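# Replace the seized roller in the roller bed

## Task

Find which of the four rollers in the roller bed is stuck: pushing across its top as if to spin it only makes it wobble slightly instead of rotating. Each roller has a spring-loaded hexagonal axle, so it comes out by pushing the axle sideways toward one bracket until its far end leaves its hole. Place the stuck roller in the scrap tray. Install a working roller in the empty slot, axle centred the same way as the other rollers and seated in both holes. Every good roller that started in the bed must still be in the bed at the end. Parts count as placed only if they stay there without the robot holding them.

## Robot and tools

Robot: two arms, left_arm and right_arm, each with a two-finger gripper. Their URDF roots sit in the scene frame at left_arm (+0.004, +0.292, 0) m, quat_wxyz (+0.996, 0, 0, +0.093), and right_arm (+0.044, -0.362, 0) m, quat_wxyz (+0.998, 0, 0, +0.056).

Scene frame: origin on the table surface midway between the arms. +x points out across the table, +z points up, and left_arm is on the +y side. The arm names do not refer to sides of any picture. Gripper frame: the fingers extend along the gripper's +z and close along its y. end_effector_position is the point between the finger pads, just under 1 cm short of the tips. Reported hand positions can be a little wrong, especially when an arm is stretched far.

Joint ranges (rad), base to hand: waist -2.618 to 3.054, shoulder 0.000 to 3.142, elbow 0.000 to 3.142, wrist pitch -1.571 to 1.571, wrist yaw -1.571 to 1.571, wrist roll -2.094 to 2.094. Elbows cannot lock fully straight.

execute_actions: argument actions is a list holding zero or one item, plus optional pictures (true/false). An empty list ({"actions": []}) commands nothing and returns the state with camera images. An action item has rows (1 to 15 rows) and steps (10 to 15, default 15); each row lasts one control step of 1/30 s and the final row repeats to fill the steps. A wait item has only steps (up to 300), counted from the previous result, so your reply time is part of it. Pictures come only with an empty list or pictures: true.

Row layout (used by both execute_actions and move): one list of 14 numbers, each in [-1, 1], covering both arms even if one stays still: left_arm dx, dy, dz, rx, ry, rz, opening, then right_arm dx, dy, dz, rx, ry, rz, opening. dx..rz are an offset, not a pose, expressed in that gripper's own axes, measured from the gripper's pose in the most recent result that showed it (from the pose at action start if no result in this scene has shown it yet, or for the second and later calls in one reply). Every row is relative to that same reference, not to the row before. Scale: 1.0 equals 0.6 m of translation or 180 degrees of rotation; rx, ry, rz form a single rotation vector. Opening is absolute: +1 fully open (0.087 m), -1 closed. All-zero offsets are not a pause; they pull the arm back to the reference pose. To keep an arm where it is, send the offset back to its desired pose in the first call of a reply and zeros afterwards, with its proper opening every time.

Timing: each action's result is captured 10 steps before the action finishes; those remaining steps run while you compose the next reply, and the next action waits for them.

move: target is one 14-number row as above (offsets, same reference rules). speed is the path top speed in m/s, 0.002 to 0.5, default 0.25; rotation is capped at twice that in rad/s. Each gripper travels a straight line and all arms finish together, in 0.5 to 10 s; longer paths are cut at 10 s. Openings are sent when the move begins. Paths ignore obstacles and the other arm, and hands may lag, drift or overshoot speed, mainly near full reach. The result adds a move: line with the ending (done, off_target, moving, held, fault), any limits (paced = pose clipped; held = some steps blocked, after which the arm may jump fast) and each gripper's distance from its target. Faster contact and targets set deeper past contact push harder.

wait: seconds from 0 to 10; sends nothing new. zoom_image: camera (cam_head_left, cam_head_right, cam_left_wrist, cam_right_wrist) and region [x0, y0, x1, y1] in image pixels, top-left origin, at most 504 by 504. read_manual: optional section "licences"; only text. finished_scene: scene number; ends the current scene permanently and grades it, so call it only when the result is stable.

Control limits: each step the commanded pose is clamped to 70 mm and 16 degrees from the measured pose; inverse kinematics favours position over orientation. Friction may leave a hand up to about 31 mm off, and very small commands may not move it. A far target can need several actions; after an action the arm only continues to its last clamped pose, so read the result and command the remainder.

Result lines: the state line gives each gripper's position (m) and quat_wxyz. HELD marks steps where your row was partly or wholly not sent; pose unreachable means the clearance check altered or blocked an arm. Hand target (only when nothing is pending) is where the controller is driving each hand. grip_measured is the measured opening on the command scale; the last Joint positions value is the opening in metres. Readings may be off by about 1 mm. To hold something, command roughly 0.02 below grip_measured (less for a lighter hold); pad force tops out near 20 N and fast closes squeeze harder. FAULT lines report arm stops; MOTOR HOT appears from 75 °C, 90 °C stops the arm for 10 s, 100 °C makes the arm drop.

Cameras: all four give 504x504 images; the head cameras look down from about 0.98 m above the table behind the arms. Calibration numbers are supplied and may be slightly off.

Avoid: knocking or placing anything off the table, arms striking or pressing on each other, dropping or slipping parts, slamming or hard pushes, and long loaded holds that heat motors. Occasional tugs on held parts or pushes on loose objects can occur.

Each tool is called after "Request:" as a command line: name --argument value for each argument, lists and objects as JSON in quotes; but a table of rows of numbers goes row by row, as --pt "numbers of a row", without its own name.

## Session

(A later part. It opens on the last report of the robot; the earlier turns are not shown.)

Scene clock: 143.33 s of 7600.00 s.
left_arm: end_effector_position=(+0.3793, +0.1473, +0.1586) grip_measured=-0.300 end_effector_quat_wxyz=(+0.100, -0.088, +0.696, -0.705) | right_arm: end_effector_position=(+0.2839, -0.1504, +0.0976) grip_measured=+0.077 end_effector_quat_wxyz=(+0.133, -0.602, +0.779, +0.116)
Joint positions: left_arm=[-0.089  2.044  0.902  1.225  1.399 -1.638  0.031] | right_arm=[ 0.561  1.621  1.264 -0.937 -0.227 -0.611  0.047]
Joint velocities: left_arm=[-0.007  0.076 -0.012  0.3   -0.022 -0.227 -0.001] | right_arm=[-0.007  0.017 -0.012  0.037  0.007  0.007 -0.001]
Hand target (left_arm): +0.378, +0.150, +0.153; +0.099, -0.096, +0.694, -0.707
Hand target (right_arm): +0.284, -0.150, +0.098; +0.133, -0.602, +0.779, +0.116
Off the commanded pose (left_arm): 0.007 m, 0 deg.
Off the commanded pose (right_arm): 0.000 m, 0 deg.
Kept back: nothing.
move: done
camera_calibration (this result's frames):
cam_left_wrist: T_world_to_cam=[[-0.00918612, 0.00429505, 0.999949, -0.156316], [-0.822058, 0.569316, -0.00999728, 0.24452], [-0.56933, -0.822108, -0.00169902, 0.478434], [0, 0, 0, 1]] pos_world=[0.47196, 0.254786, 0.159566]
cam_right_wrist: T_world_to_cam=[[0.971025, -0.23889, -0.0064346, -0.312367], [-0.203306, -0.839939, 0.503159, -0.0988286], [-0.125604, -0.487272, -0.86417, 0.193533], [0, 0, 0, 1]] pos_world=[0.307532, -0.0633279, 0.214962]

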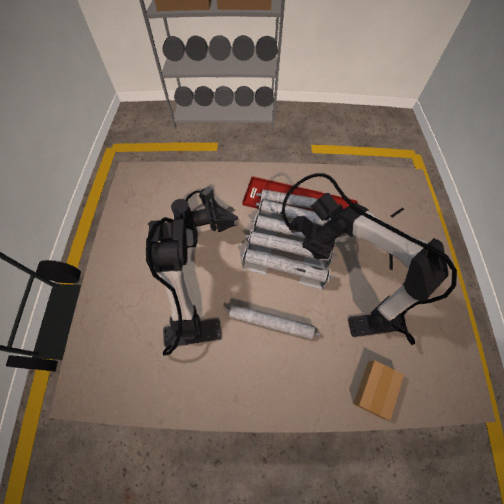

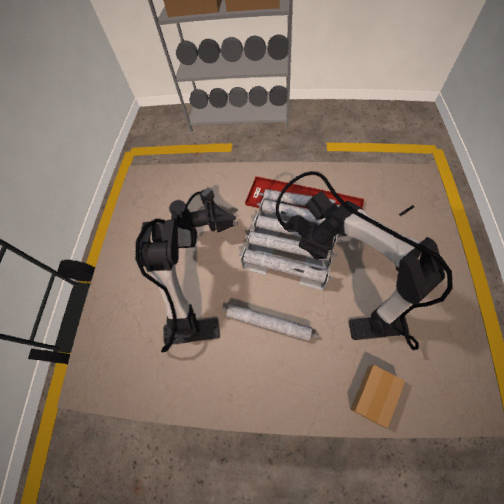

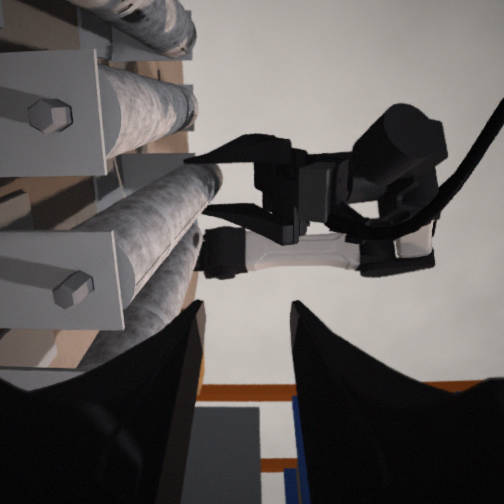

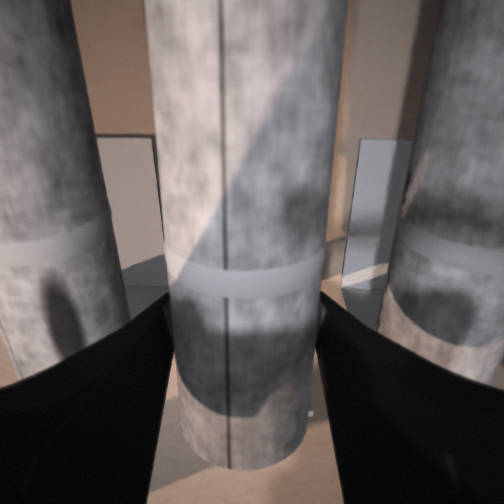

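Request:
move --target '[0.017,0.135,0.009,0,0,0,-0.3,0,0,0,0,0,0,-0.1]' --speed 0.12

Scene clock: 145.13 s of 7600.00 s.
left_arm: end_effector_position=(+0.3753, +0.1420, +0.0840) grip_measured=-0.300 end_effector_quat_wxyz=(+0.107, -0.080, +0.698, -0.703) | right_arm: end_effector_position=(+0.2839, -0.1504, +0.0976) grip_measured=+0.077 end_effector_quat_wxyz=(+0.133, -0.602, +0.779, +0.116)
Joint positions: left_arm=[-0.103  2.296  0.881  1.481  1.388 -1.599  0.031] | right_arm=[ 0.561  1.621  1.264 -0.937 -0.227 -0.611  0.047]
Joint velocities: left_arm=[ 0.007  0.085 -0.017  0.022 -0.051 -0.037 -0.   ] | right_arm=[ 0.007  0.007 -0.032 -0.022 -0.051 -0.037  0.   ]
Hand target (left_arm): +0.373, +0.139, +0.077; +0.100, -0.088, +0.697, -0.704
Hand target (right_arm): +0.284, -0.150, +0.098; +0.133, -0.602, +0.779, +0.116
Off the commanded pose (left_arm): 0.008 m, 1 deg.
Off the commanded pose (right_arm): 0.000 m, 0 deg.
Kept back: nothing.
move: done
camera_calibration (this result's frames):
cam_left_wrist: T_world_to_cam=[[-0.0293262, -0.00343172, 0.999564, -0.0729875], [-0.820918, 0.570617, -0.0221259, 0.24386], [-0.570293, -0.821209, -0.0195512, 0.473375], [0, 0, 0, 1]] pos_world=[0.46801, 0.249339, 0.0876064]
cam_right_wrist: T_world_to_cam=[[0.971025, -0.23889, -0.0064346, -0.312367], [-0.203306, -0.839939, 0.503159, -0.0988286], [-0.125604, -0.487272, -0.86417, 0.193533], [0, 0, 0, 1]] pos_world=[0.307532, -0.0633279, 0.214962]

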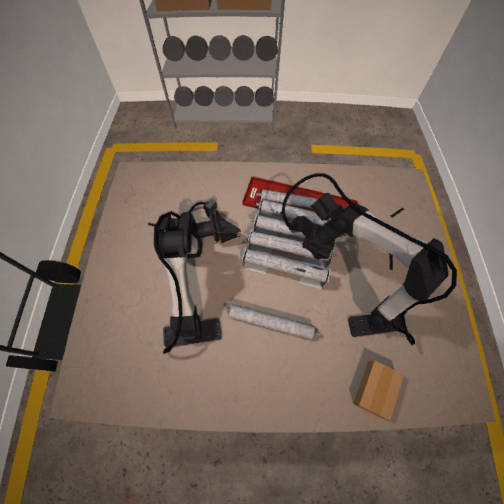

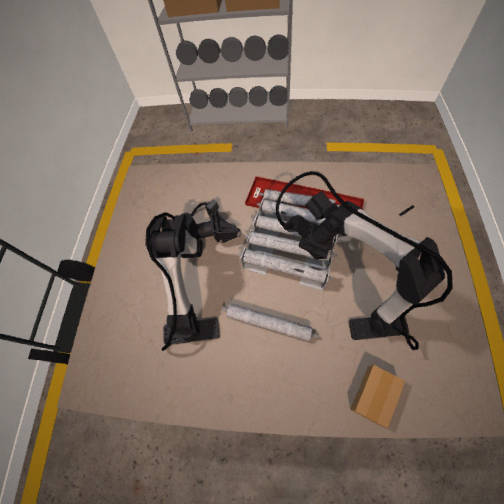

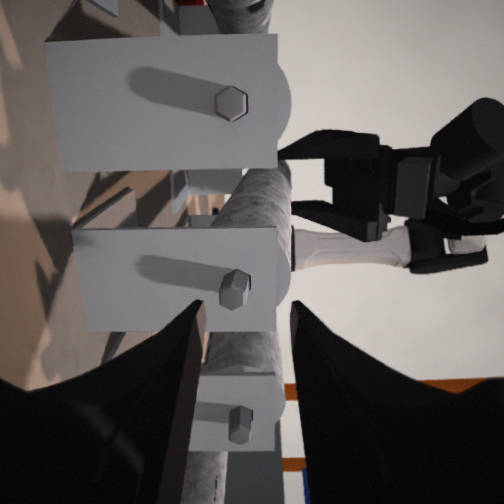

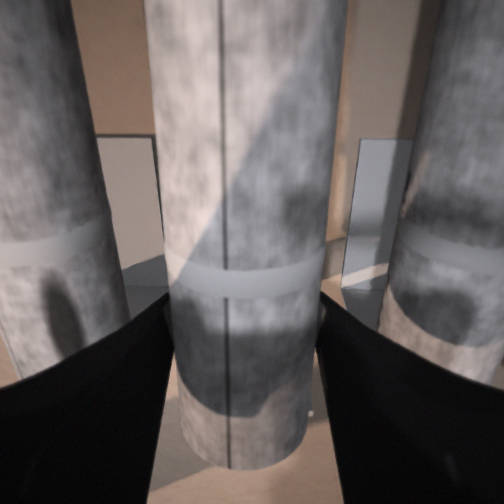

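Request:
move --target '[0.045,0.018,0.05,0,0,0,-0.3,0,0,0,0,0,0,-0.1]' --speed 0.05

Scene clock: 146.67 s of 7600.00 s.
left_arm: end_effector_position=(+0.3599, +0.1090, +0.0743) grip_measured=-0.300 end_effector_quat_wxyz=(+0.099, -0.083, +0.699, -0.704) | right_arm: end_effector_position=(+0.2839, -0.1504, +0.0976) grip_measured=+0.077 end_effector_quat_wxyz=(+0.133, -0.602, +0.779, +0.116)
Joint positions: left_arm=[-0.193  2.304  0.818  1.525  1.305 -1.587  0.031] | right_arm=[ 0.561  1.621  1.264 -0.937 -0.227 -0.611  0.047]
Joint velocities: left_arm=[ 0.007  0.012 -0.007  0.022  0.037  0.022  0.001] | right_arm=[-0.007 -0.012 -0.017 -0.007 -0.007  0.037 -0.   ]
Hand target (left_arm): +0.357, +0.106, +0.073; +0.107, -0.080, +0.698, -0.703
Hand target (right_arm): +0.284, -0.150, +0.098; +0.133, -0.602, +0.779, +0.116
Off the commanded pose (left_arm): 0.004 m, 1 deg.
Off the commanded pose (right_arm): 0.000 m, 0 deg.
Kept back: nothing.
move: done
camera_calibration (this result's frames):
cam_left_wrist: T_world_to_cam=[[-0.0138667, -0.00115087, 0.999903, -0.0696758], [-0.816594, 0.577114, -0.0106603, 0.246766], [-0.577046, -0.816663, -0.00894244, 0.438469], [0, 0, 0, 1]] pos_world=[0.453558, 0.215589, 0.0762207]
cam_right_wrist: T_world_to_cam=[[0.971025, -0.23889, -0.0064346, -0.312367], [-0.203306, -0.839939, 0.503159, -0.0988286], [-0.125604, -0.487272, -0.86417, 0.193533], [0, 0, 0, 1]] pos_world=[0.307532, -0.0633279, 0.214962]

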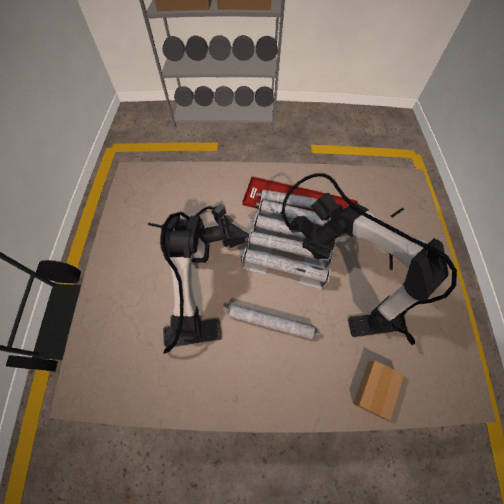

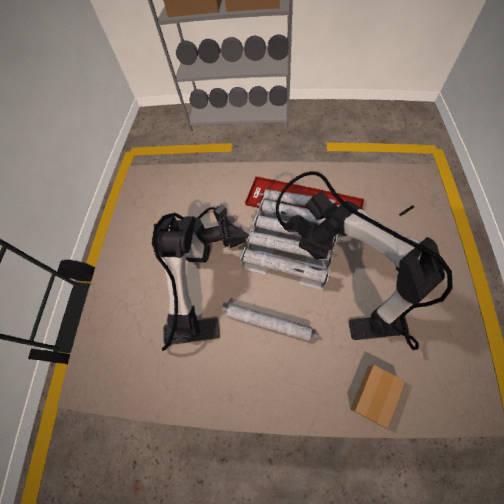

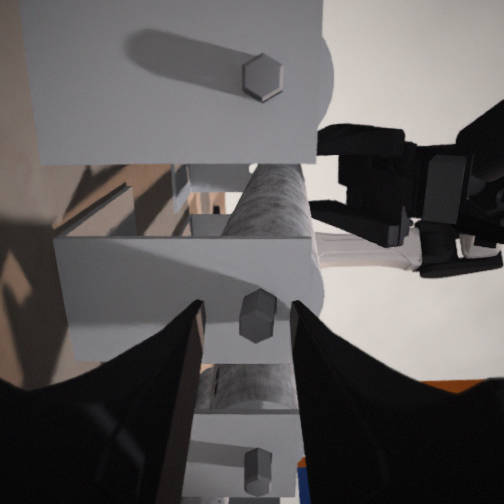

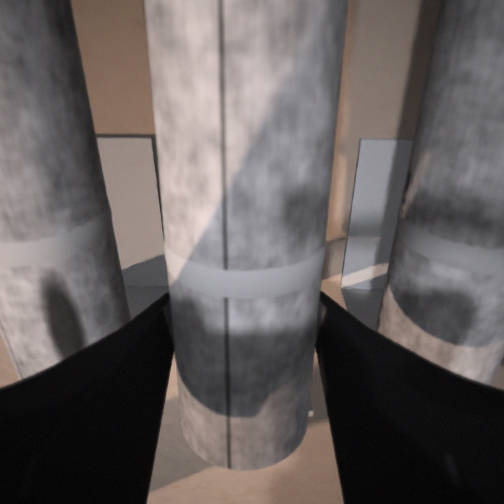

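Request:
move --target '[0,-0.005,0,0,0,0,-0.95,0,0,0,0,0,0,-0.1]'

Request:
move --target '[-0.048,0,-0.088,0,0,0,-0.95,-0.004,-0.006,-0.01,0.004,0,0,-0.1]' --speed 0.04

Scene clock: 147.70 s of 7600.00 s.
left_arm: end_effector_position=(+0.3598, +0.1090, +0.0773) grip_measured=-0.751 end_effector_quat_wxyz=(+0.098, -0.083, +0.698, -0.705) | right_arm: end_effector_position=(+0.2839, -0.1504, +0.0976) grip_measured=+0.077 end_effector_quat_wxyz=(+0.133, -0.602, +0.779, +0.116)
Joint positions: left_arm=[-0.193  2.297  0.817  1.529  1.306 -1.598  0.011] | right_arm=[ 0.561  1.621  1.264 -0.937 -0.227 -0.611  0.047]
Joint velocities: left_arm=[ 0.007 -0.017 -0.017 -0.051  0.081 -0.022 -0.001] | right_arm=[-0.002  0.002 -0.002  0.022  0.037 -0.007  0.   ]
Hand target (left_arm): +0.360, +0.109, +0.077; +0.099, -0.083, +0.699, -0.704
Hand target (right_arm): +0.284, -0.150, +0.098; +0.133, -0.602, +0.779, +0.116
Off the commanded pose (left_arm): 0.000 m, 0 deg.
Off the commanded pose (right_arm): 0.000 m, 0 deg.
Kept back: nothing.
move: done
camera_calibration (this result's frames):
cam_left_wrist: T_world_to_cam=[[-0.0134688, 0.00171955, 0.999908, -0.0731128], [-0.816086, 0.577807, -0.0119864, 0.246572], [-0.577774, -0.816172, -0.00637908, 0.438455], [0, 0, 0, 1]] pos_world=[0.453567, 0.215509, 0.0788585]
cam_right_wrist: T_world_to_cam=[[0.971025, -0.23889, -0.0064346, -0.312367], [-0.203306, -0.839939, 0.503159, -0.0988286], [-0.125604, -0.487272, -0.86417, 0.193533], [0, 0, 0, 1]] pos_world=[0.307532, -0.0633279, 0.214962]

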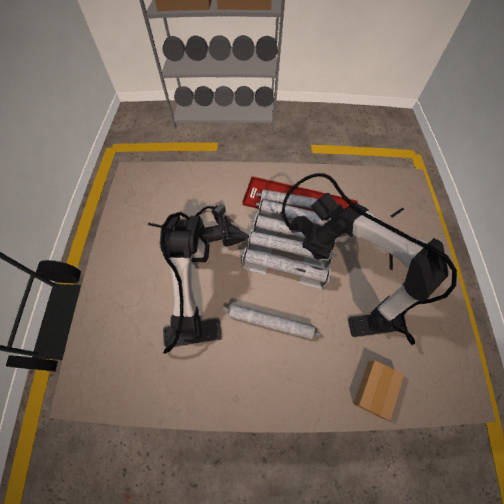

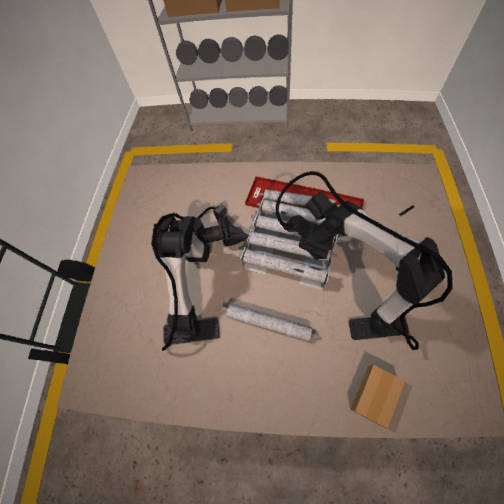

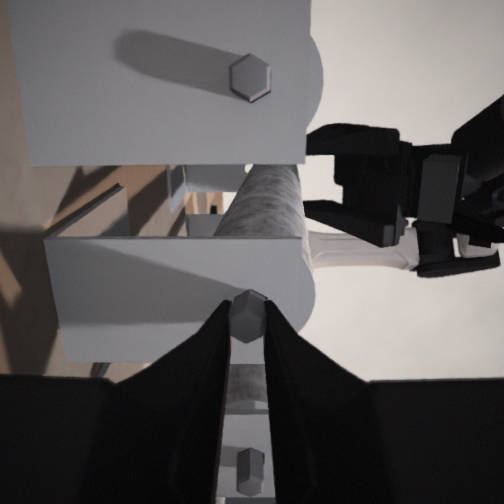

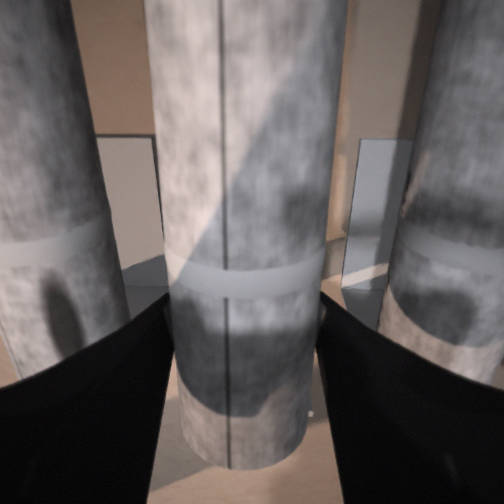

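Scene clock: 149.43 s of 7600.00 s.
left_arm: end_effector_position=(+0.3656, +0.1311, +0.0759) grip_measured=-0.752 end_effector_quat_wxyz=(+0.075, -0.080, +0.701, -0.705) | right_arm: end_effector_position=(+0.2842, -0.1506, +0.0976) grip_measured=+0.077 end_effector_quat_wxyz=(+0.134, -0.603, +0.778, +0.115)
Joint positions: left_arm=[-0.132  2.313  0.874  1.464  1.404 -1.603  0.011] | right_arm=[ 0.561  1.621  1.264 -0.937 -0.226 -0.614  0.047]
Joint velocities: left_arm=[ 0.012  0.007 -0.007 -0.125  0.022  0.022 -0.   ] | right_arm=[ 0.002 -0.007 -0.002 -0.037  0.007 -0.022  0.   ]
Hand target (left_arm): +0.374, +0.166, +0.077; +0.099, -0.084, +0.700, -0.702
Hand target (right_arm): +0.287, -0.151, +0.104; +0.137, -0.601, +0.779, +0.111
Off the commanded pose (left_arm): 0.037 m, 3 deg.
Off the commanded pose (right_arm): 0.007 m, 1 deg.
Kept back: nothing.
move: off_target (left_arm)
camera_calibration (this result's frames):
cam_left_wrist: T_world_to_cam=[[0.0150822, -0.000209736, 0.999886, -0.0819436], [-0.79416, 0.607588, 0.0121065, 0.224729], [-0.607521, -0.794253, 0.00899722, 0.466612], [0, 0, 0, 1]] pos_world=[0.463183, 0.234048, 0.0750154]
cam_right_wrist: T_world_to_cam=[[0.971726, -0.236073, -0.00436965, -0.312649], [-0.2018, -0.839977, 0.503702, -0.0994098], [-0.122581, -0.488578, -0.863867, 0.192371], [0, 0, 0, 1]] pos_world=[0.307329, -0.0633215, 0.21489]

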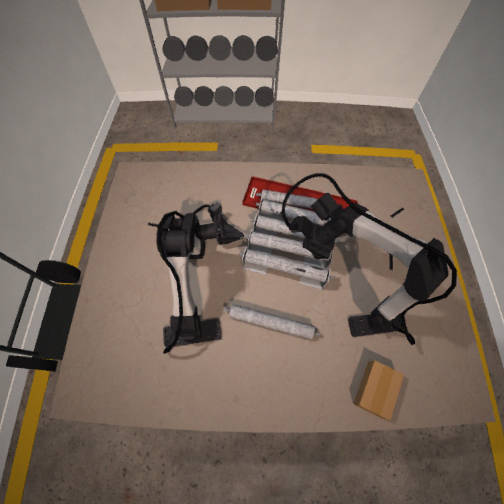

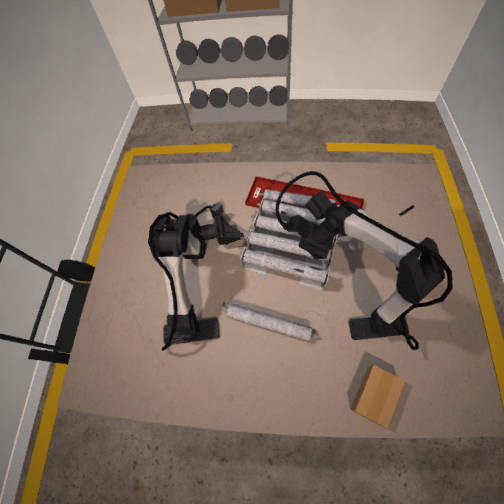

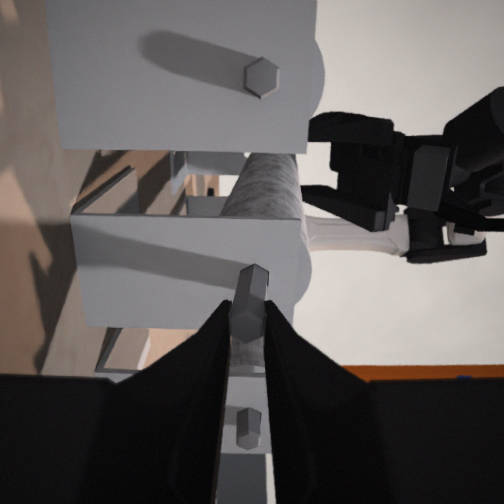

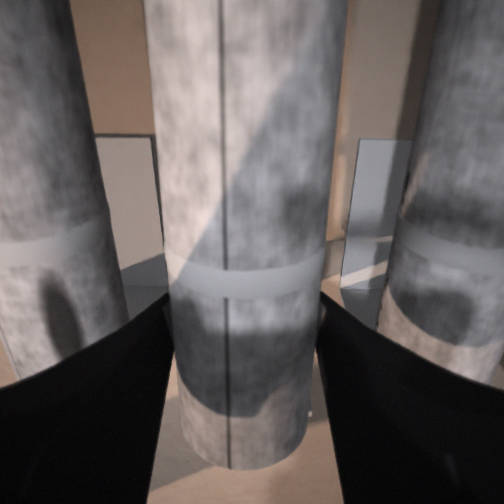

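Request:
execute_actions --actions '[{"rows":[[-0.025,0,-0.05,0,0,0,-0.95,-0.002,-0.008,-0.004,0.005,0,0,-0.1],[-0.025,0,-0.05,0,0,0,-0.95,0,-0.008,0,0.005,0,0,-0.1],[-0.025,0,-0.05,0,0,0,-0.95,0.001,-0.009,0.003,0.005,0,0,-0.1],[-0.025,0,-0.05,0,0,0,-0.95,0.002,-0.009,0.006,0.005,0,0,-0.1],[-0.025,0,-0.05,0,0,0,-0.95,0.003,-0.01,0.009,0.005,0,0,-0.1],[-0.025,0,-0.05,0,0,0,-0.95,0.004,-0.01,0.012,0.005,0,0,-0.1],[-0.025,0,-0.05,0,0,0,-0.95,0.005,-0.01,0.015,0.005,0,0,-0.1],[-0.025,0,-0.05,0,0,0,-0.95,0.006,-0.01,0.018,0.005,0,0,-0.1],[-0.025,0,-0.05,0,0,0,-0.95,0.007,-0.01,0.021,0.005,0,0,-0.1],[-0.025,0,-0.05,0,0,0,-0.95,0.008,-0.01,0.024,0.005,0,0,-0.1]],"steps":15}]'

Request:
wait --seconds 0.3

Scene clock: 150.33 s of 7600.00 s.
left_arm: end_effector_position=(+0.3655, +0.1312, +0.0759) grip_measured=-0.752 end_effector_quat_wxyz=(+0.063, -0.074, +0.702, -0.705) | right_arm: end_effector_position=(+0.2851, -0.1507, +0.0972) grip_measured=+0.077 end_effector_quat_wxyz=(+0.135, -0.605, +0.777, +0.114)
Joint positions: left_arm=[-0.133  2.319  0.894  1.443  1.429 -1.605  0.011] | right_arm=[ 0.561  1.621  1.263 -0.933 -0.223 -0.618  0.047]
Joint velocities: left_arm=[ 0.002 -0.007  0.046 -0.095  0.037 -0.007 -0.001] | right_arm=[ 0.002 -0.007 -0.095  0.095  0.007 -0.037 -0.001]
Steps of this call (steps 1 to 22: nothing new was sent; steps 23 to 27: the first 5 steps of this action). Readings (end_effector_position):
23: left_arm (+0.3656, +0.1312, +0.0760) | right_arm (+0.2843, -0.1506, +0.0976)
24: left_arm (+0.3657, +0.1311, +0.0760) | right_arm (+0.2845, -0.1505, +0.0976)
26: left_arm (+0.3655, +0.1311, +0.0759) | right_arm (+0.2849, -0.1506, +0.0976)
27: the state above

Scene clock: 150.97 s of 7600.00 s.
left_arm: end_effector_position=(+0.3652, +0.1314, +0.0770) grip_measured=-0.758 end_effector_quat_wxyz=(+0.060, -0.069, +0.703, -0.706) | right_arm: end_effector_position=(+0.2858, -0.1510, +0.0858) grip_measured=+0.077 end_effector_quat_wxyz=(+0.135, -0.606, +0.776, +0.112)
Joint positions: left_arm=[-0.133  2.319  0.903  1.439  1.442 -1.607  0.011] | right_arm=[ 0.561  1.628  1.225 -0.888 -0.219 -0.621  0.047]
Joint velocities: left_arm=[-0.007  0.012 -0.022  0.022 -0.022 -0.007 -0.001] | right_arm=[-0.017 -0.002 -0.002 -0.022 -0.007 -0.007 -0.   ]
Hand target (left_arm): +0.373, +0.162, +0.076; +0.075, -0.080, +0.702, -0.704
Hand target (right_arm): +0.290, -0.151, +0.082; +0.138, -0.602, +0.779, +0.110
Off the commanded pose (left_arm): 0.033 m, 2 deg.
Off the commanded pose (right_arm): 0.005 m, 1 deg.
Kept back: nothing.
Steps of this call (steps 1 to 10: the last 10 steps of your previous action; steps 11 to 19: nothing new was sent). Readings (end_effector_position):
1: left_arm (+0.3655, +0.1312, +0.0759) | right_arm (+0.2850, -0.1507, +0.0964)
2: left_arm (+0.3655, +0.1312, +0.0760) | right_arm (+0.2851, -0.1508, +0.0951)
4: left_arm (+0.3654, +0.1313, +0.0763) | right_arm (+0.2851, -0.1508, +0.0922)
8: left_arm (+0.3653, +0.1314, +0.0768) | right_arm (+0.2855, -0.1509, +0.0876)
19: the state above
camera_calibration (this result's frames):
cam_left_wrist: T_world_to_cam=[[0.0207509, -0.000931799, 0.999784, -0.0849241], [-0.770327, 0.637433, 0.0165825, 0.211259], [-0.637311, -0.770505, 0.0125095, 0.474074], [0, 0, 0, 1]] pos_world=[0.466634, 0.230534, 0.0754722]
cam_right_wrist: T_world_to_cam=[[0.972841, -0.231438, 0.00404798, -0.314713], [-0.201723, -0.839098, 0.505196, -0.0934964], [-0.113525, -0.492292, -0.862995, 0.179028], [0, 0, 0, 1]] pos_world=[0.307629, -0.0631551, 0.203008]

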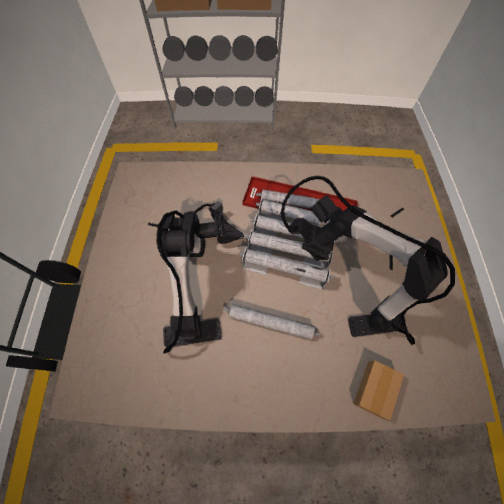

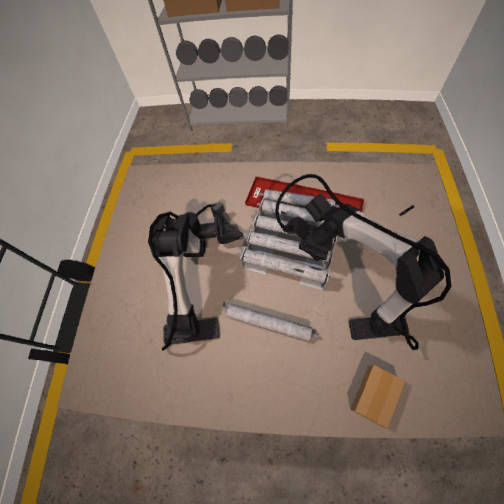

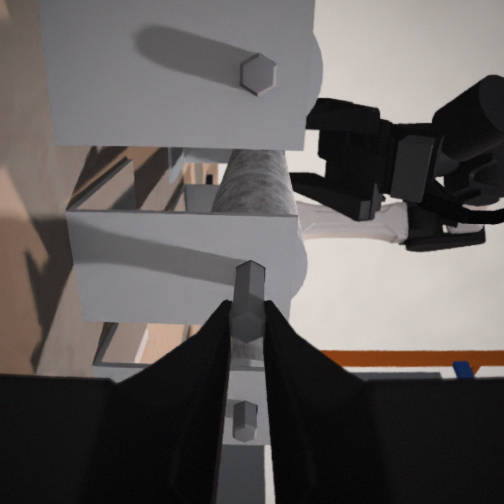

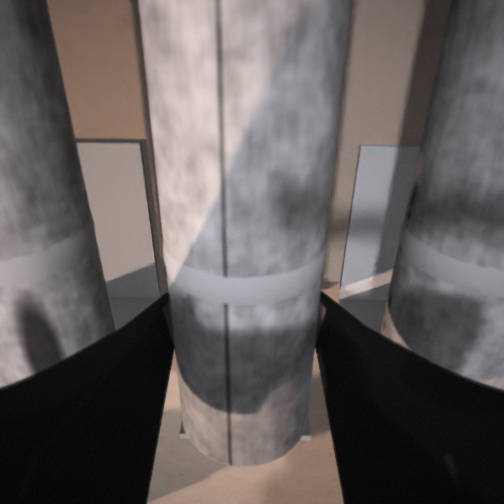

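Now I'll relax the left arm's pull and keep lowering slowly.

Request:
execute_actions --actions '[{"rows":[[-0.015,0,-0.03,0,0,0,-0.95,0.002,-0.007,0.006,0.003,0,0,-0.1],[-0.01,0,-0.02,0,0,0,-0.95,0.002,-0.007,0.007,0.003,0,0,-0.1],[-0.005,0,-0.01,0,0,0,-0.95,0.003,-0.007,0.008,0.003,0,0,-0.1],[0,0,0,0,0,0,-0.95,0.003,-0.007,0.009,0.003,0,0,-0.1],[0,0,0,0,0,0,-0.95,0.004,-0.007,0.010,0.003,0,0,-0.1],[0,0,0,0,0,0,-0.95,0.004,-0.007,0.011,0.003,0,0,-0.1],[0,0,0,0,0,0,-0.95,0.004,-0.007,0.012,0.003,0,0,-0.1],[0,0,0,0,0,0,-0.95,0.005,-0.007,0.013,0.003,0,0,-0.1],[0,0,0,0,0,0,-0.95,0.005,-0.007,0.014,0.003,0,0,-0.1],[0,0,0,0,0,0,-0.95,0.005,-0.007,0.015,0.003,0,0,-0.1],[0,0,0,0,0,0,-0.95,0.006,-0.007,0.016,0.003,0,0,-0.1],[0,0,0,0,0,0,-0.95,0.006,-0.007,0.017,0.003,0,0,-0.1],[0,0,0,0,0,0,-0.95,0.006,-0.007,0.018,0.003,0,0,-0.1],[0,0,0,0,0,0,-0.95,0.007,-0.007,0.019,0.003,0,0,-0.1]],"steps":15}]'

Request:
execute_actions --actions '[{"steps":22}]'

Scene clock: 152.23 s of 7600.00 s.
left_arm: end_effector_position=(+0.3647, +0.1289, +0.0773) grip_measured=-0.758 end_effector_quat_wxyz=(+0.057, -0.067, +0.703, -0.706) | right_arm: end_effector_position=(+0.2860, -0.1511, +0.0854) grip_measured=+0.077 end_effector_quat_wxyz=(+0.136, -0.606, +0.776, +0.111)
Joint positions: left_arm=[-0.14   2.319  0.905  1.437  1.442 -1.607  0.011] | right_arm=[ 0.561  1.628  1.223 -0.887 -0.218 -0.623  0.047]
Joint velocities: left_arm=[-0.115 -0.002 -0.002 -0.037 -0.066  0.022 -0.001] | right_arm=[ 0.012  0.002 -0.095  0.125 -0.066 -0.007  0.001]
Steps of this call (steps 1 to 33: nothing new was sent; steps 34 to 38: the first 5 steps of this action). Readings (end_effector_position):
34: left_arm (+0.3652, +0.1310, +0.0772) | right_arm (+0.2859, -0.1510, +0.0858)
35: left_arm (+0.3651, +0.1308, +0.0773) | right_arm (+0.2859, -0.1510, +0.0858)
37: left_arm (+0.3649, +0.1299, +0.0772) | right_arm (+0.2860, -0.1510, +0.0858)
38: the state above

Scene clock: 152.97 s of 7600.00 s.
left_arm: end_effector_position=(+0.3643, +0.1271, +0.0772) grip_measured=-0.759 end_effector_quat_wxyz=(+0.056, -0.066, +0.703, -0.706) | right_arm: end_effector_position=(+0.2862, -0.1511, +0.0817) grip_measured=+0.077 end_effector_quat_wxyz=(+0.137, -0.606, +0.775, +0.111)
Joint positions: left_arm=[-0.145  2.319  0.905  1.436  1.439 -1.607  0.011] | right_arm=[ 0.561  1.628  1.208 -0.868 -0.218 -0.623  0.047]
Joint velocities: left_arm=[-0.007  0.007  0.012  0.007 -0.051  0.022 -0.001] | right_arm=[-0.007 -0.007 -0.002 -0.022 -0.051 -0.022  0.   ]
Hand target (left_arm): +0.365, +0.131, +0.077; +0.060, -0.069, +0.703, -0.706
Hand target (right_arm): +0.290, -0.152, +0.074; +0.138, -0.605, +0.777, +0.108
Off the commanded pose (left_arm): 0.004 m, 1 deg.
Off the commanded pose (right_arm): 0.009 m, 0 deg.
Kept back: nothing.
Steps of this call (steps 1 to 10: the last 10 steps of your previous action; steps 11 to 22: nothing new was sent). Readings (end_effector_position):
1: left_arm (+0.3644, +0.1276, +0.0773) | right_arm (+0.2860, -0.1511, +0.0848)
2: left_arm (+0.3643, +0.1271, +0.0772) | right_arm (+0.2861, -0.1511, +0.0845)
4: left_arm (+0.3643, +0.1271, +0.0772) | right_arm (+0.2861, -0.1511, +0.0841)
8: left_arm (+0.3643, +0.1271, +0.0772) | right_arm (+0.2861, -0.1512, +0.0825)
22: the state above

Request:
execute_actions --actions '[{"rows":[[0,0,0,0,0,0,-0.95,0.005,-0.006,0.013,0.002,0,0,-0.1],[0,0,0,0,0,0,-0.95,0.005,-0.006,0.014,0.002,0,0,-0.1],[0,0,0,0,0,0,-0.95,0.005,-0.006,0.015,0.002,0,0,-0.1],[0,0,0,0,0,0,-0.95,0.006,-0.006,0.016,0.002,0,0,-0.1],[0,0,0,0,0,0,-0.95,0.006,-0.006,0.017,0.002,0,0,-0.1],[0,0,0,0,0,0,-0.95,0.006,-0.006,0.018,0.002,0,0,-0.1],[0,0,0,0,0,0,-0.95,0.007,-0.006,0.019,0.002,0,0,-0.1],[0,0,0,0,0,0,-0.95,0.007,-0.006,0.020,0.002,0,0,-0.1],[0,0,0,0,0,0,-0.95,0.007,-0.006,0.021,0.002,0,0,-0.1],[0,0,0,0,0,0,-0.95,0.008,-0.006,0.022,0.002,0,0,-0.1]],"steps":15}]'

Request:
execute_actions --actions '[{"steps":22}]'

Scene clock: 153.67 s of 7600.00 s.
left_arm: end_effector_position=(+0.3643, +0.1271, +0.0772) grip_measured=-0.759 end_effector_quat_wxyz=(+0.056, -0.066, +0.703, -0.706) | right_arm: end_effector_position=(+0.2862, -0.1511, +0.0808) grip_measured=+0.077 end_effector_quat_wxyz=(+0.137, -0.606, +0.775, +0.111)
Joint positions: left_arm=[-0.145  2.319  0.905  1.436  1.439 -1.607  0.011] | right_arm=[ 0.561  1.628  1.204 -0.863 -0.218 -0.623  0.047]
Joint velocities: left_arm=[-0.012  0.002 -0.002 -0.022  0.037  0.051 -0.   ] | right_arm=[ 0.007  0.012 -0.1    0.051  0.022 -0.066 -0.001]
Steps of this call (steps 1 to 16: nothing new was sent; steps 17 to 21: the first 5 steps of this action). Readings (end_effector_position):
17: left_arm (+0.3643, +0.1271, +0.0772) | right_arm (+0.2862, -0.1510, +0.0817)
18: left_arm (+0.3643, +0.1271, +0.0772) | right_arm (+0.2862, -0.1510, +0.0817)
20: left_arm (+0.3643, +0.1271, +0.0772) | right_arm (+0.2861, -0.1512, +0.0813)
21: the state above

Scene clock: 154.40 s of 7600.00 s.
left_arm: end_effector_position=(+0.3643, +0.1271, +0.0776) grip_measured=-0.759 end_effector_quat_wxyz=(+0.059, -0.064, +0.703, -0.706) | right_arm: end_effector_position=(+0.2864, -0.1510, +0.0768) grip_measured=+0.077 end_effector_quat_wxyz=(+0.140, -0.607, +0.775, +0.111)
Joint positions: left_arm=[-0.145  2.319  0.905  1.443  1.439 -1.607  0.011] | right_arm=[ 0.561  1.628  1.187 -0.842 -0.218 -0.623  0.047]
Joint velocities: left_arm=[-0.002  0.002 -0.017 -0.007 -0.051 -0.066 -0.   ] | right_arm=[-0.007  0.002  0.002  0.022 -0.037  0.022 -0.001]
Hand target (left_arm): +0.364, +0.127, +0.077; +0.056, -0.066, +0.703, -0.706
Hand target (right_arm): +0.289, -0.152, +0.068; +0.139, -0.606, +0.776, +0.109
Off the commanded pose (left_arm): 0.000 m, 0 deg.
Off the commanded pose (right_arm): 0.010 m, 0 deg.
Kept back: nothing.
Steps of this call (steps 1 to 10: the last 10 steps of your previous action; steps 11 to 22: nothing new was sent). Readings (end_effector_position):
1: left_arm (+0.3643, +0.1271, +0.0772) | right_arm (+0.2861, -0.1511, +0.0800)
2: left_arm (+0.3643, +0.1271, +0.0773) | right_arm (+0.2861, -0.1511, +0.0795)
4: left_arm (+0.3643, +0.1271, +0.0774) | right_arm (+0.2862, -0.1511, +0.0786)
8: left_arm (+0.3643, +0.1271, +0.0775) | right_arm (+0.2863, -0.1510, +0.0769)
22: the state above

A light push from the left next, with the right holding.

Request:
execute_actions --actions '[{"rows":[[0.003,0,0.006,0,0,0,-0.95,0,0,0,0,0,0,-0.1],[0.005,0,0.012,0,0,0,-0.95,0,0,0,0,0,0,-0.1],[0.008,0,0.018,0,0,0,-0.95,0,0,0,0,0,0,-0.1]],"steps":15}]'

Request:
wait --seconds 0.3

Scene clock: 154.97 s of 7600.00 s.
left_arm: end_effector_position=(+0.3641, +0.1264, +0.0778) grip_measured=-0.759 end_effector_quat_wxyz=(+0.059, -0.062, +0.703, -0.706) | right_arm: end_effector_position=(+0.2863, -0.1510, +0.0767) grip_measured=+0.077 end_effector_quat_wxyz=(+0.139, -0.607, +0.775, +0.111)
Joint positions: left_arm=[-0.147  2.319  0.905  1.446  1.439 -1.607  0.011] | right_arm=[ 0.561  1.628  1.187 -0.843 -0.218 -0.623  0.047]
Joint velocities: left_arm=[ 0.002  0.002 -0.007  0.007 -0.007 -0.022  0.   ] | right_arm=[-0.012 -0.012 -0.022  0.007 -0.007 -0.007 -0.   ]
Steps of this call (steps 1 to 12: nothing new was sent; steps 13 to 17: the first 5 steps of this action). Readings (end_effector_position):
13: left_arm (+0.3642, +0.1269, +0.0776) | right_arm (+0.2863, -0.1510, +0.0767)
14: left_arm (+0.3641, +0.1267, +0.0777) | right_arm (+0.2863, -0.1510, +0.0767)
16: left_arm (+0.3641, +0.1264, +0.0777) | right_arm (+0.2863, -0.1510, +0.0767)
17: the state above

Scene clock: 155.60 s of 7600.00 s.
left_arm: end_effector_position=(+0.3641, +0.1264, +0.0778) grip_measured=-0.759 end_effector_quat_wxyz=(+0.059, -0.062, +0.703, -0.706) | right_arm: end_effector_position=(+0.2863, -0.1510, +0.0767) grip_measured=+0.077 end_effector_quat_wxyz=(+0.139, -0.607, +0.775, +0.111)
Joint positions: left_arm=[-0.147  2.319  0.905  1.446  1.439 -1.607  0.011] | right_arm=[ 0.561  1.628  1.187 -0.843 -0.218 -0.623  0.047]
Joint velocities: left_arm=[-0.007 -0.002 -0.017  0.022 -0.051 -0.022  0.   ] | right_arm=[ 0.007  0.017 -0.007  0.007 -0.022 -0.007  0.   ]
Hand target (left_arm): +0.361, +0.116, +0.078; +0.058, -0.063, +0.703, -0.706
Hand target (right_arm): +0.286, -0.151, +0.077; +0.140, -0.607, +0.775, +0.111
Off the commanded pose (left_arm): 0.011 m, 0 deg.
Off the commanded pose (right_arm): 0.000 m, 0 deg.
Kept back: nothing.
Steps of this call (steps 1 to 10: the last 10 steps of your previous action; steps 11 to 19: nothing new was sent). Readings (end_effector_position):
1: left_arm (+0.3641, +0.1264, +0.0778) | right_arm (+0.2863, -0.1510, +0.0767)
2: left_arm (+0.3641, +0.1264, +0.0778) | right_arm (+0.2863, -0.1510, +0.0767)
4: left_arm (+0.3641, +0.1264, +0.0778) | right_arm (+0.2863, -0.1510, +0.0767)
8: left_arm (+0.3641, +0.1264, +0.0778) | right_arm (+0.2863, -0.1510, +0.0767)
19: the state above
camera_calibration (this result's frames):
cam_left_wrist: T_world_to_cam=[[0.0127226, -0.00129679, 0.999918, -0.0827415], [-0.763581, 0.645626, 0.0105528, 0.210536], [-0.645587, -0.763653, 0.00722384, 0.472109], [0, 0, 0, 1]] pos_world=[0.466601, 0.224492, 0.0771025]
cam_right_wrist: T_world_to_cam=[[0.973178, -0.229792, 0.010938, -0.315535], [-0.204276, -0.841295, 0.500494, -0.0880944], [-0.105807, -0.489304, -0.865671, 0.169658], [0, 0, 0, 1]] pos_world=[0.307027, -0.0636066, 0.19441]

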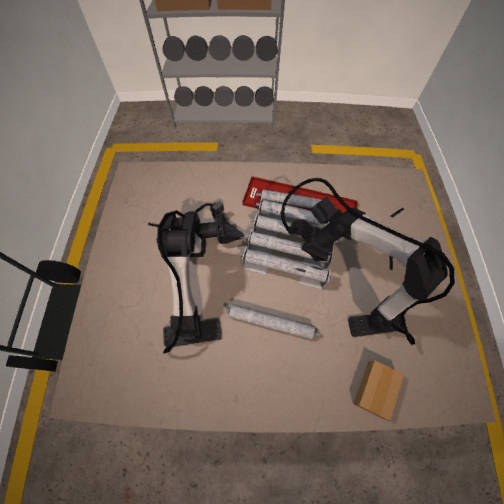

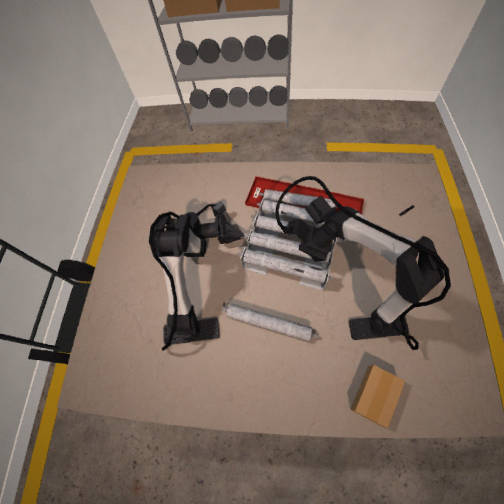

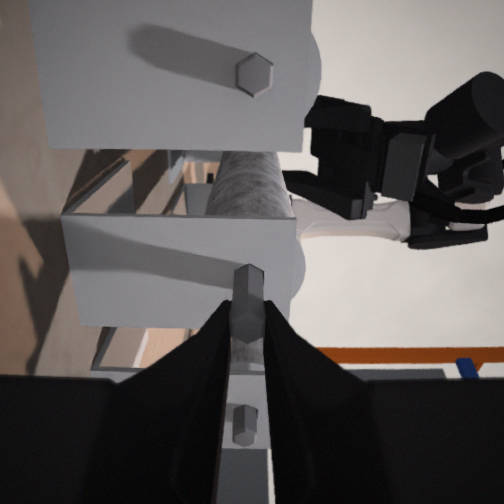

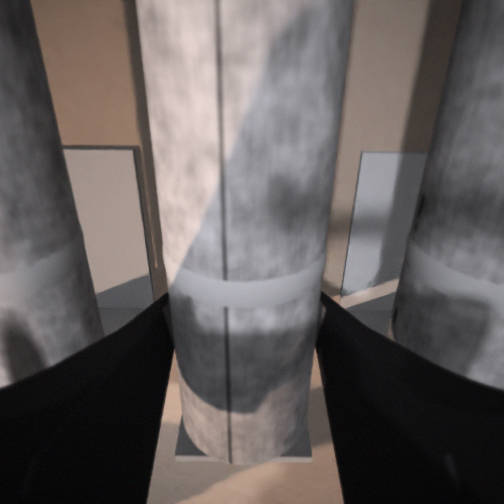

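Request:
zoom_image --camera "cam_right_wrist" --region '[160, 380, 330, 500]'

Region (160, 380, 330, 500) of cam_right_wrist's 504x504 image, scaled by 2.965, with more detail than that image has; it fills the top 356 rows of this view, and the rest is white.

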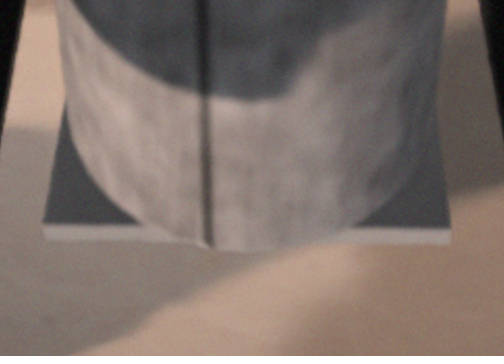

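Request:
execute_actions --actions '[{"rows":[[0.004,0,0.009,0,0,0,-0.95,0.004,-0.004,0.010,0,0,0,-0.1],[0.004,0,0.009,0,0,0,-0.95,0.004,-0.004,0.012,0,0,0,-0.1],[0.004,0,0.009,0,0,0,-0.95,0.005,-0.004,0.014,0,0,0,-0.1],[0.004,0,0.009,0,0,0,-0.95,0.005,-0.004,0.015,0,0,0,-0.1],[0.004,0,0.009,0,0,0,-0.95,0.006,-0.004,0.016,0,0,0,-0.1],[0.004,0,0.009,0,0,0,-0.95,0.006,-0.004,0.017,0,0,0,-0.1],[0.004,0,0.009,0,0,0,-0.95,0.006,-0.004,0.018,0,0,0,-0.1],[0.004,0,0.009,0,0,0,-0.95,0.007,-0.004,0.019,0,0,0,-0.1],[0.004,0,0.009,0,0,0,-0.95,0.007,-0.004,0.020,0,0,0,-0.1],[0.004,0,0.009,0,0,0,-0.95,0.007,-0.004,0.021,0,0,0,-0.1]],"steps":15}]'

Request:
execute_actions --actions '[{"steps":22}]'

Scene clock: 156.80 s of 7600.00 s.
left_arm: end_effector_position=(+0.3641, +0.1264, +0.0778) grip_measured=-0.759 end_effector_quat_wxyz=(+0.059, -0.062, +0.703, -0.706) | right_arm: end_effector_position=(+0.2864, -0.1510, +0.0768) grip_measured=+0.077 end_effector_quat_wxyz=(+0.140, -0.607, +0.775, +0.111)
Joint positions: left_arm=[-0.147  2.319  0.905  1.446  1.439 -1.607  0.011] | right_arm=[ 0.561  1.628  1.187 -0.842 -0.218 -0.623  0.047]
Joint velocities: left_arm=[-0.007  0.007 -0.017 -0.037 -0.066  0.022  0.001] | right_arm=[ 0.007  0.012 -0.012  0.022 -0.051 -0.037  0.   ]
Steps of this call (steps 1 to 31: nothing new was sent; steps 32 to 36: the first 5 steps of this action). Readings (end_effector_position):
32: left_arm (+0.3641, +0.1264, +0.0778) | right_arm (+0.2863, -0.1510, +0.0767)
33: left_arm (+0.3641, +0.1264, +0.0778) | right_arm (+0.2863, -0.1510, +0.0767)
35: left_arm (+0.3641, +0.1264, +0.0778) | right_arm (+0.2864, -0.1510, +0.0768)
36: the state above

Scene clock: 157.53 s of 7600.00 s.
left_arm: end_effector_position=(+0.3632, +0.1225, +0.0779) grip_measured=-0.759 end_effector_quat_wxyz=(+0.057, -0.060, +0.703, -0.706) | right_arm: end_effector_position=(+0.2863, -0.1509, +0.0747) grip_measured=+0.077 end_effector_quat_wxyz=(+0.140, -0.607, +0.775, +0.111)
Joint positions: left_arm=[-0.157  2.319  0.905  1.447  1.434 -1.608  0.011] | right_arm=[ 0.561  1.628  1.178 -0.832 -0.218 -0.623  0.047]
Joint velocities: left_arm=[-0.002  0.002 -0.017 -0.007  0.051 -0.037 -0.   ] | right_arm=[ 0.002 -0.002 -0.017 -0.081 -0.022  0.066 -0.001]
Hand target (left_arm): +0.363, +0.121, +0.078; +0.059, -0.062, +0.703, -0.706
Hand target (right_arm): +0.288, -0.151, +0.064; +0.139, -0.607, +0.775, +0.111
Off the commanded pose (left_arm): 0.002 m, 0 deg.
Off the commanded pose (right_arm): 0.011 m, 0 deg.
Kept back: nothing.
Steps of this call (steps 1 to 10: the last 10 steps of your previous action; steps 11 to 22: nothing new was sent). Readings (end_effector_position):
1: left_arm (+0.3641, +0.1264, +0.0778) | right_arm (+0.2863, -0.1510, +0.0765)
2: left_arm (+0.3641, +0.1264, +0.0778) | right_arm (+0.2864, -0.1510, +0.0758)
4: left_arm (+0.3636, +0.1246, +0.0779) | right_arm (+0.2863, -0.1509, +0.0747)
8: left_arm (+0.3632, +0.1225, +0.0779) | right_arm (+0.2863, -0.1509, +0.0747)
22: the state above


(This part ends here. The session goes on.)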